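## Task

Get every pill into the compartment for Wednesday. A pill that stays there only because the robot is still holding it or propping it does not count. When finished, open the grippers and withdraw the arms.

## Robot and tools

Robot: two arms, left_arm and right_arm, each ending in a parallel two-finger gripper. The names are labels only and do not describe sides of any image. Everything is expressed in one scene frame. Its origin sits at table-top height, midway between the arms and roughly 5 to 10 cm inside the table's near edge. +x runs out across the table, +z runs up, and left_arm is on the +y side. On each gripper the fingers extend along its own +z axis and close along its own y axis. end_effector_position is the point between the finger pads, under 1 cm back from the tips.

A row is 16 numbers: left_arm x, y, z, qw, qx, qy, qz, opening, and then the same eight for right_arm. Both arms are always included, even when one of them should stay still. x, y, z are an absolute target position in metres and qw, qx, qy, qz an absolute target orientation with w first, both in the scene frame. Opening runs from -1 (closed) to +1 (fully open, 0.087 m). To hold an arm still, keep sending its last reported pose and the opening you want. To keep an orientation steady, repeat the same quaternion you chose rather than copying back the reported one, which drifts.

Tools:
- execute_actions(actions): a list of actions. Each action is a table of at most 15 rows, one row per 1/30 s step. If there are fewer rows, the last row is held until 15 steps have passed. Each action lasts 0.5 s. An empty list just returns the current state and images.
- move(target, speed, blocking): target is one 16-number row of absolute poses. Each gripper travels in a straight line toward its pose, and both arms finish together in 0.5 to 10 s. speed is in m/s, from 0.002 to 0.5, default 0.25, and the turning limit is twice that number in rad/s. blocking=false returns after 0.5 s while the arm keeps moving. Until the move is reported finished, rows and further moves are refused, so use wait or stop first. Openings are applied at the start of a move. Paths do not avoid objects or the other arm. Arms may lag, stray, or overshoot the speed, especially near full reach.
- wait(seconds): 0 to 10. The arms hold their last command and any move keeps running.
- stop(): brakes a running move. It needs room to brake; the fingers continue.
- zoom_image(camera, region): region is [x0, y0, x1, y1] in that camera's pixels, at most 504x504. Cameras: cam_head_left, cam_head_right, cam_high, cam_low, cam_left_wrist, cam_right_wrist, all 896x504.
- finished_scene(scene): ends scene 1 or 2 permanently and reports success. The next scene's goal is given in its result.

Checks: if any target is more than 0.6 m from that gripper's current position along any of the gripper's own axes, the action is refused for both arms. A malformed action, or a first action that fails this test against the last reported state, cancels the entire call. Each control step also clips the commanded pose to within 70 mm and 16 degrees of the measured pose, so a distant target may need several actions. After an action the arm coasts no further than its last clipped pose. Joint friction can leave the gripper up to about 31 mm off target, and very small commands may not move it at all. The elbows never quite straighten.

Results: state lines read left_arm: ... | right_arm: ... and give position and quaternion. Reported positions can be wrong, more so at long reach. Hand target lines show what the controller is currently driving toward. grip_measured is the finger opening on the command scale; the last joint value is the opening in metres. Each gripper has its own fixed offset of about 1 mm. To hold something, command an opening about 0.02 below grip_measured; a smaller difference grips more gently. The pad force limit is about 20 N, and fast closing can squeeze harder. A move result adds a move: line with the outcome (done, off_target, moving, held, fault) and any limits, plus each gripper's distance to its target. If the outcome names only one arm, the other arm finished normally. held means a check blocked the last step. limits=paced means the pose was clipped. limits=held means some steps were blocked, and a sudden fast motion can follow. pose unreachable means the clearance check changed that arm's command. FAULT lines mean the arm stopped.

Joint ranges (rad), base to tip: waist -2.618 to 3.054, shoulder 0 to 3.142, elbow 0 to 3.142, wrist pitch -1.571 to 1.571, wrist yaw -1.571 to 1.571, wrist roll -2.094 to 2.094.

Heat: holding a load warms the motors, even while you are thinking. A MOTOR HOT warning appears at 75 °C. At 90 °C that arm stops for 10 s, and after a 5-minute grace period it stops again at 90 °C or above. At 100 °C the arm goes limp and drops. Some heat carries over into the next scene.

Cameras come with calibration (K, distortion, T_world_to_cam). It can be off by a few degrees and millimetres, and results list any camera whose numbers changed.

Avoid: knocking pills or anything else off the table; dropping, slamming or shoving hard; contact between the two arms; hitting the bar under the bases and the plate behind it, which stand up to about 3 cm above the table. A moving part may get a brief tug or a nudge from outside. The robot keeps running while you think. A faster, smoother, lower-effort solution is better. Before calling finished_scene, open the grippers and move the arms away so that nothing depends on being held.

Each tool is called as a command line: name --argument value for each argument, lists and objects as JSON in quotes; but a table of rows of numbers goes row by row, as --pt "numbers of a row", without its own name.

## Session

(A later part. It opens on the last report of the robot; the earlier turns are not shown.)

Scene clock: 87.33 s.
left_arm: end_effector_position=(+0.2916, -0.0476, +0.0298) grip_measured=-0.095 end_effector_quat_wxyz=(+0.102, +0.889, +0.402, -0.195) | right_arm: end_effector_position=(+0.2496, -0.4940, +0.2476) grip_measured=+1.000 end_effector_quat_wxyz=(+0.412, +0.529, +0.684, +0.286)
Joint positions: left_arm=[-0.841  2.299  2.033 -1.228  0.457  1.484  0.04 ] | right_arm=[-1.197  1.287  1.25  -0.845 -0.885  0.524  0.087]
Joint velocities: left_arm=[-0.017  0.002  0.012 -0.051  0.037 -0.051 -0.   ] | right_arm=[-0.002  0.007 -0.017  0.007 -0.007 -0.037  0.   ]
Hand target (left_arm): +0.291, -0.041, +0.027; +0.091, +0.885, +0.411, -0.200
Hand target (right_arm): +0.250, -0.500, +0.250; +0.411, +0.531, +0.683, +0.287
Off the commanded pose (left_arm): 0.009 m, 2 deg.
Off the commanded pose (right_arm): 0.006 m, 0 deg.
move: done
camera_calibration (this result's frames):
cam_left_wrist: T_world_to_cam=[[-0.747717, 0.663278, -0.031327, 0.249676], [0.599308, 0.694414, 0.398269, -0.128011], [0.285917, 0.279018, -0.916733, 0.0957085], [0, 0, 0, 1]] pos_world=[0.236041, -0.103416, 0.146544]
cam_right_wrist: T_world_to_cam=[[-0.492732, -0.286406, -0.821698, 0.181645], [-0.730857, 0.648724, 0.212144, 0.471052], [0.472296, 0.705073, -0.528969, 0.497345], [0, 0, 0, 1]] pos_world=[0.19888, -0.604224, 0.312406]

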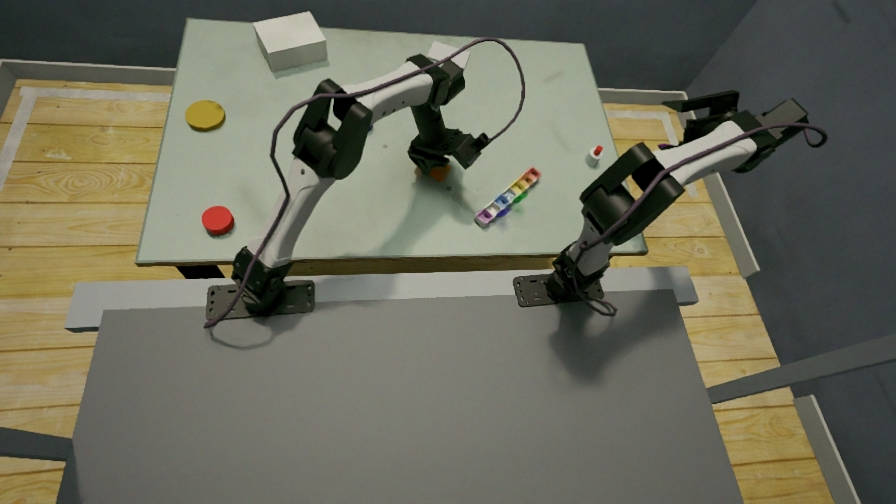

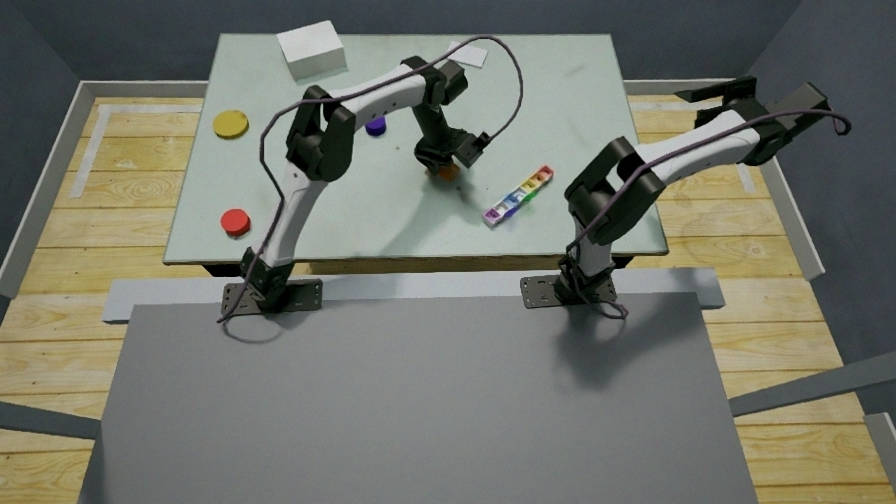

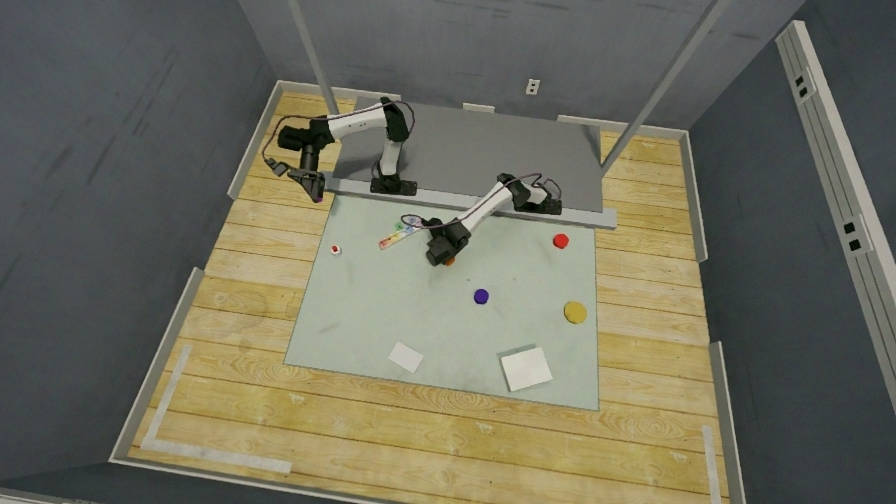

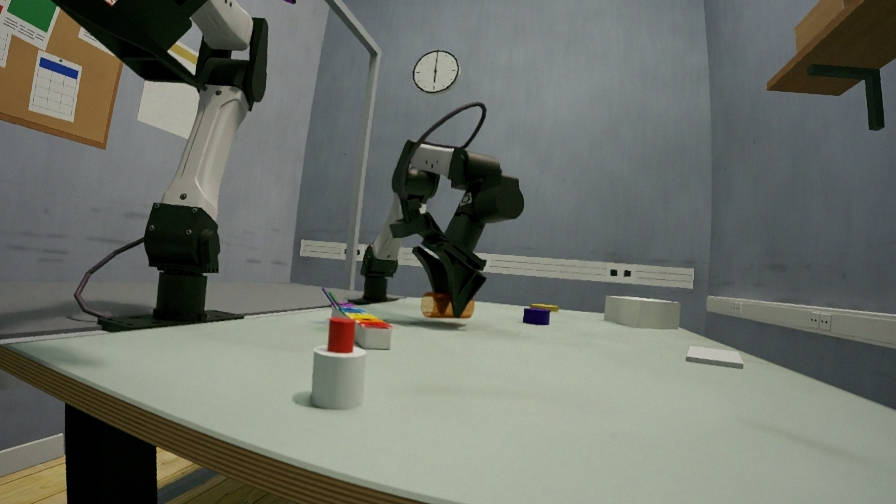

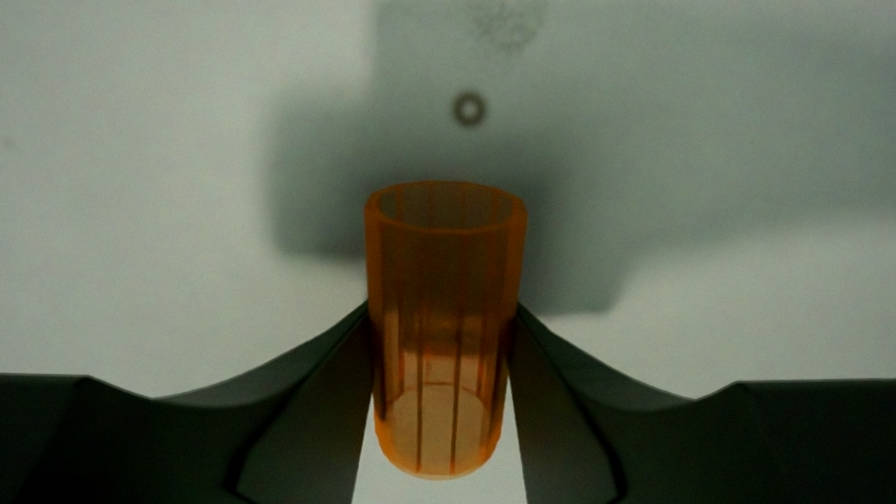

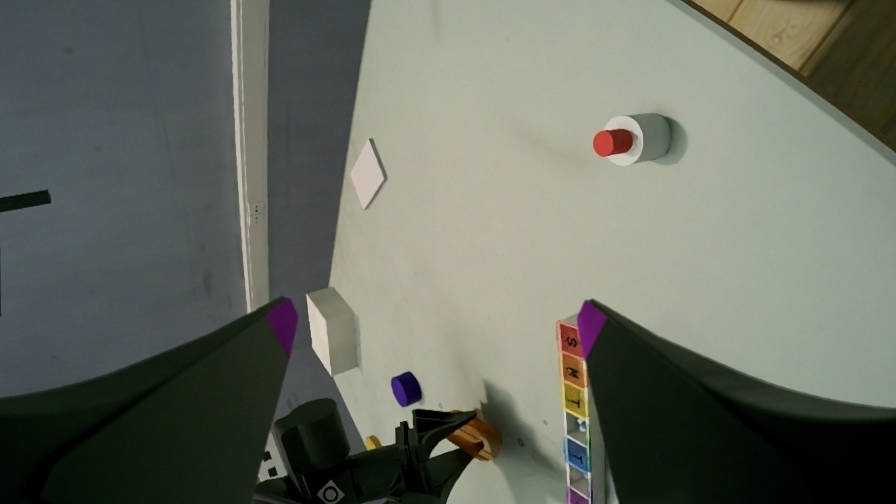

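execute_actions --actions '[[[0.29,-0.045,0.012,0.091,0.884,0.413,-0.196,-0.15,0.25,-0.5,0.25,0.411,0.531,0.683,0.287,1]],[[0.29,-0.045,0.012,0.091,0.884,0.413,-0.196,-0.15,0.25,-0.5,0.25,0.411,0.531,0.683,0.287,1]],[[0.29,-0.045,0.018,0.091,0.884,0.413,-0.196,0.6,0.25,-0.5,0.25,0.411,0.531,0.683,0.287,1]]]'

move --target '[0.28,-0.02,0.13,0.2,0.884,0.413,-0.15,0.6,0.25,-0.5,0.25,0.411,0.531,0.683,0.287,1]' --speed 0.15

finished_scene --scene 1

Scene clock: 91.73 s.
left_arm: end_effector_position=(+0.2896, -0.0454, +0.0188) grip_measured=+0.600 end_effector_quat_wxyz=(+0.094, +0.885, +0.410, -0.199) | right_arm: end_effector_position=(+0.2496, -0.4940, +0.2476) grip_measured=+1.000 end_effector_quat_wxyz=(+0.412, +0.529, +0.684, +0.286)
Joint positions: left_arm=[-0.841  2.309  2.006 -1.206  0.457  1.469  0.07 ] | right_arm=[-1.197  1.287  1.25  -0.845 -0.885  0.524  0.087]
Joint velocities: left_arm=[ 0.012 -0.012 -0.017  0.037 -0.007 -0.022 -0.001] | right_arm=[-0.002 -0.012 -0.027  0.037 -0.051  0.007  0.   ]
Hand target (left_arm): +0.290, -0.045, +0.018; +0.091, +0.885, +0.413, -0.196
Hand target (right_arm): +0.250, -0.500, +0.250; +0.411, +0.531, +0.683, +0.287
Off the commanded pose (left_arm): 0.001 m, 1 deg.
Off the commanded pose (right_arm): 0.006 m, 0 deg.
camera_calibration (this result's frames):
cam_left_wrist: T_world_to_cam=[[-0.757485, 0.652774, -0.0101683, 0.248334], [0.595454, 0.697189, 0.399202, -0.122743], [0.267678, 0.296335, -0.916807, 0.0916661], [0, 0, 0, 1]] pos_world=[0.23666, -0.103694, 0.135565]
cam_right_wrist: T_world_to_cam=[[-0.492732, -0.286406, -0.821698, 0.181645], [-0.730857, 0.648724, 0.212144, 0.471052], [0.472296, 0.705073, -0.528969, 0.497345], [0, 0, 0, 1]] pos_world=[0.19888, -0.604224, 0.312406]

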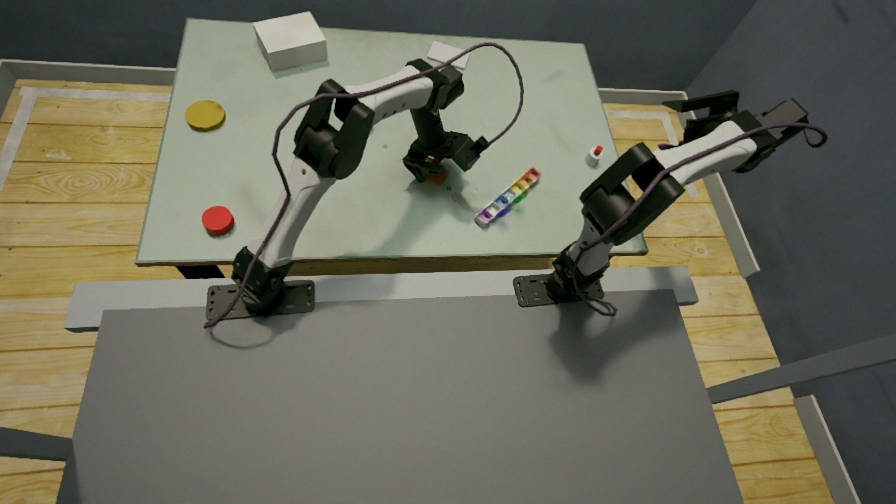

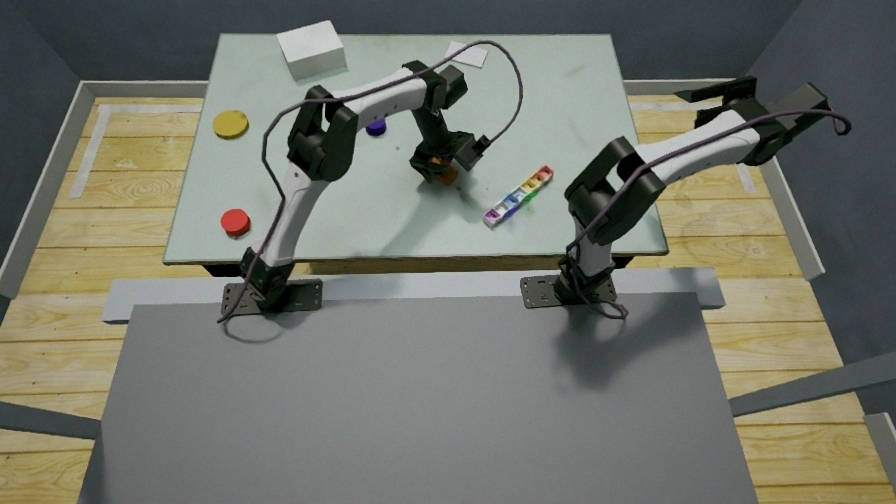

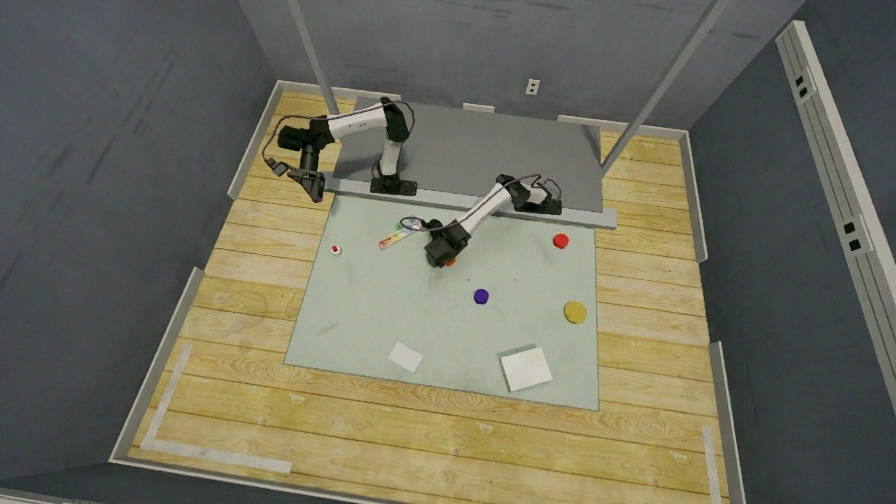

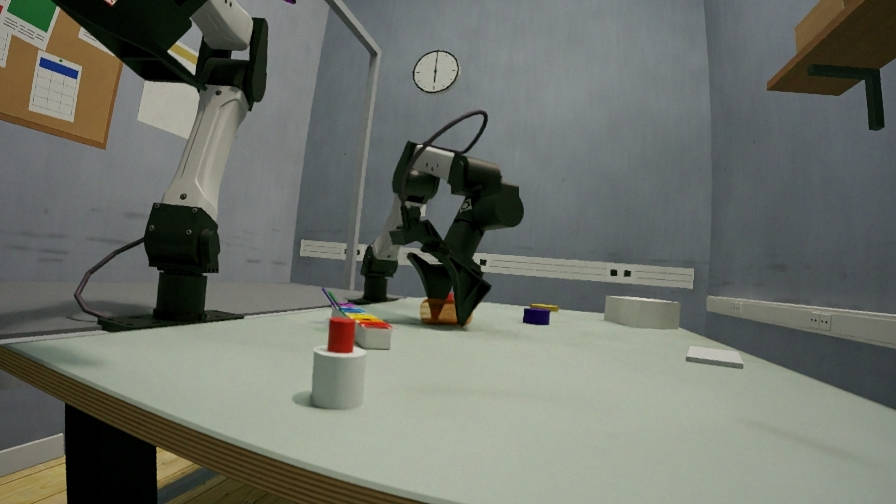

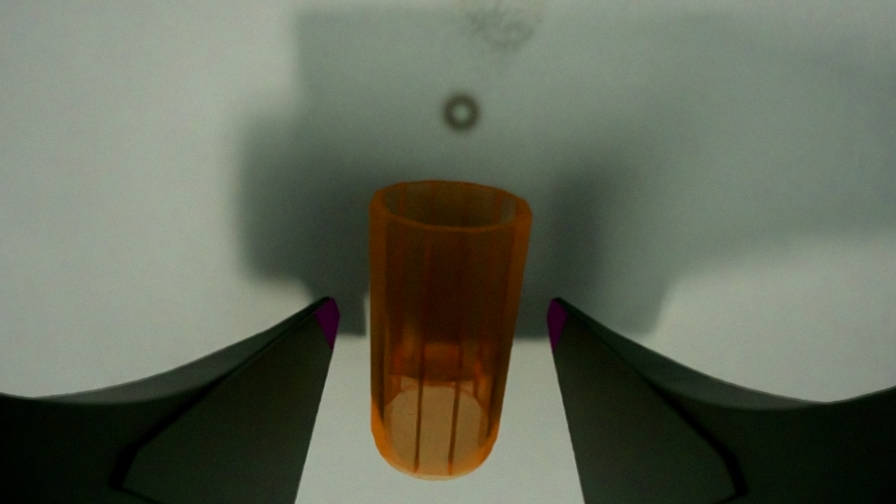

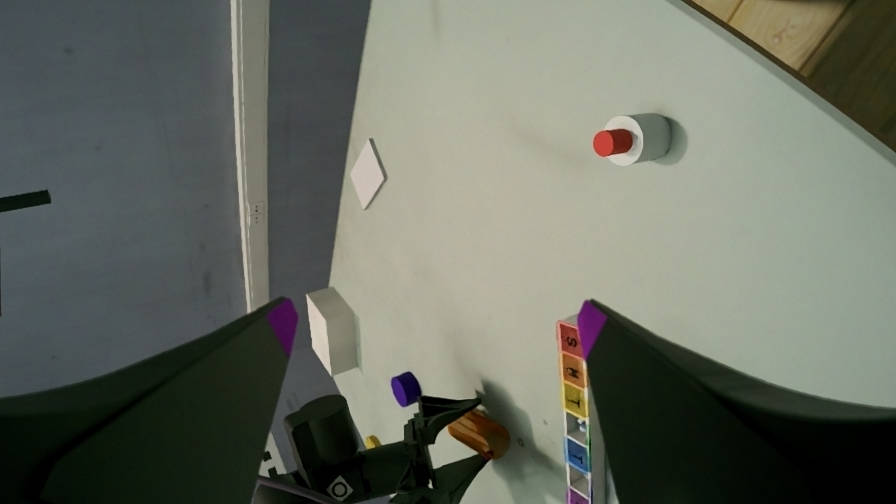

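Scene clock: 92.90 s.
left_arm: end_effector_position=(+0.2746, -0.0238, +0.1295) grip_measured=+0.600 end_effector_quat_wxyz=(+0.195, +0.881, +0.402, -0.154) | right_arm: end_effector_position=(+0.2496, -0.4940, +0.2476) grip_measured=+1.000 end_effector_quat_wxyz=(+0.412, +0.529, +0.684, +0.286)
Joint positions: left_arm=[-0.833  1.941  1.841 -1.175  0.44   1.435  0.07 ] | right_arm=[-1.197  1.287  1.25  -0.845 -0.885  0.524  0.087]
Joint velocities: left_arm=[ 0.017  0.007 -0.017  0.007  0.066 -0.022  0.   ] | right_arm=[ 0.007  0.012 -0.017 -0.095 -0.022 -0.022  0.   ]
Hand target (left_arm): +0.280, -0.019, +0.129; +0.198, +0.878, +0.411, -0.147
Hand target (right_arm): +0.250, -0.500, +0.250; +0.411, +0.531, +0.683, +0.287
Off the commanded pose (left_arm): 0.007 m, 1 deg.
Off the commanded pose (right_arm): 0.006 m, 0 deg.
move: done
camera_calibration (this result's frames):
cam_left_wrist: T_world_to_cam=[[-0.761781, 0.60669, -0.227192, 0.252083], [0.504341, 0.775495, 0.379799, -0.143658], [0.406607, 0.174741, -0.896737, 0.14716], [0, 0, 0, 1]] pos_world=[0.204649, -0.0672455, 0.243797]
cam_right_wrist: T_world_to_cam=[[-0.492732, -0.286406, -0.821698, 0.181645], [-0.730857, 0.648724, 0.212144, 0.471052], [0.472296, 0.705073, -0.528969, 0.497345], [0, 0, 0, 1]] pos_world=[0.19888, -0.604224, 0.312406]

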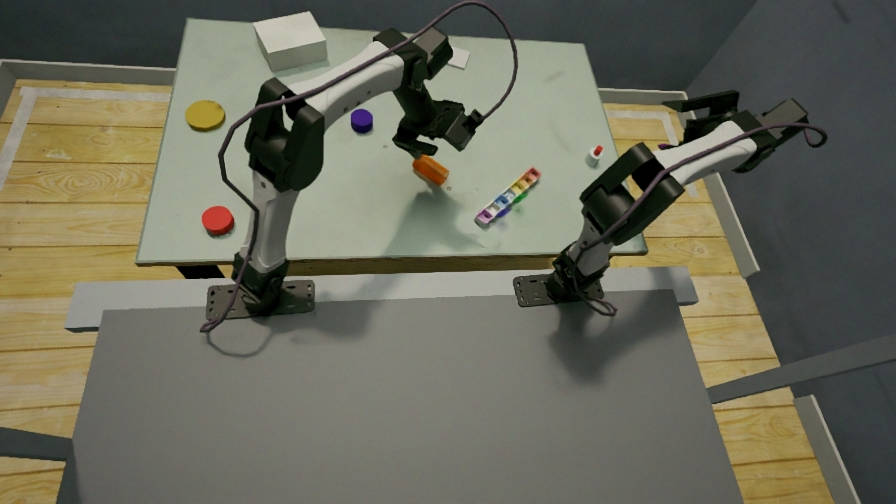

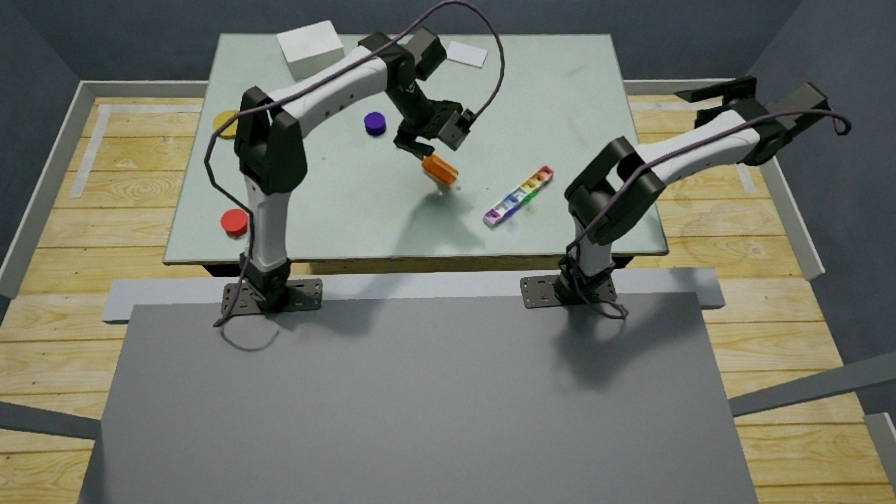

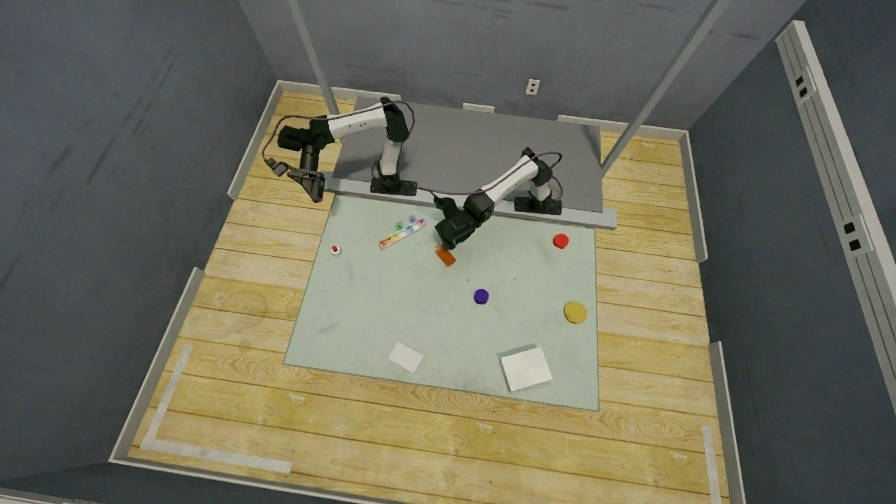

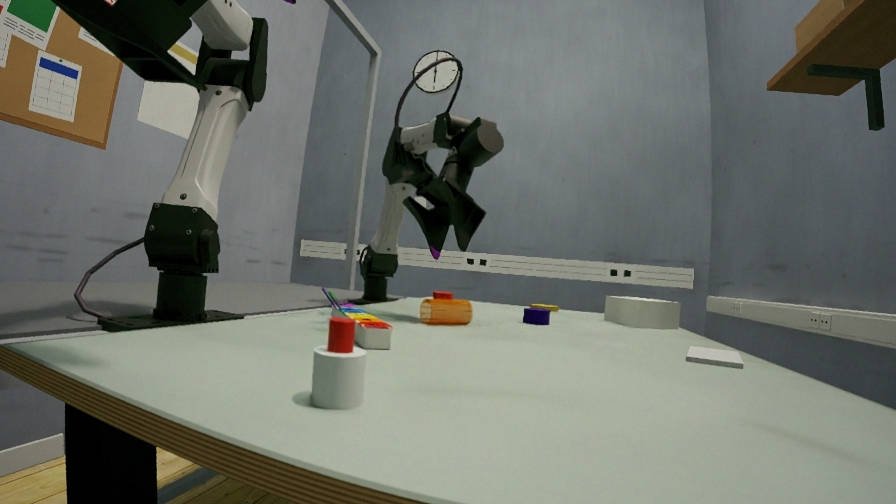

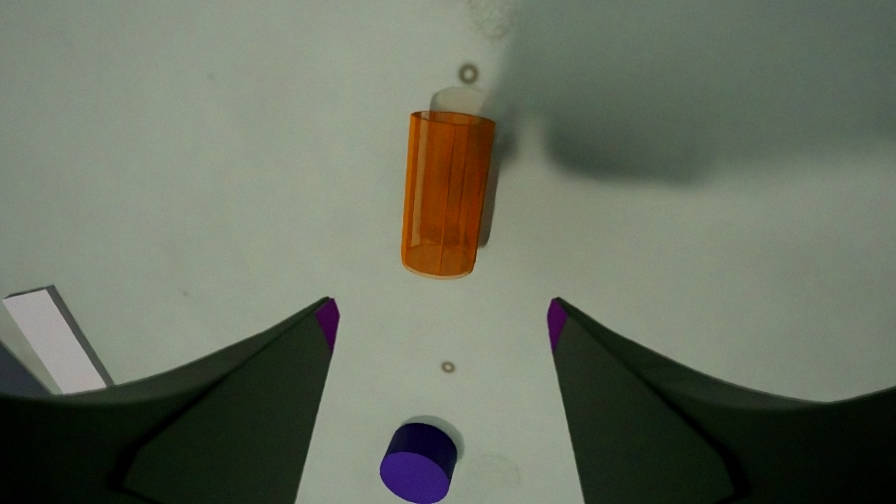

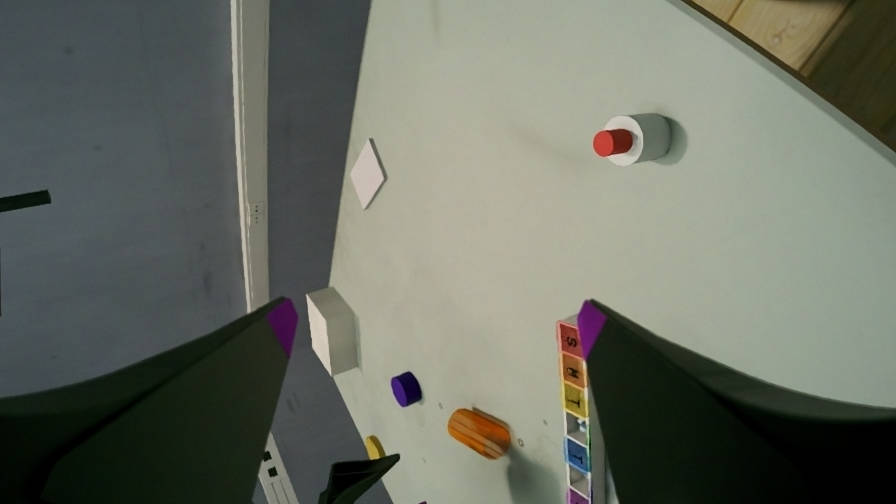

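The scene is finished: the task was done.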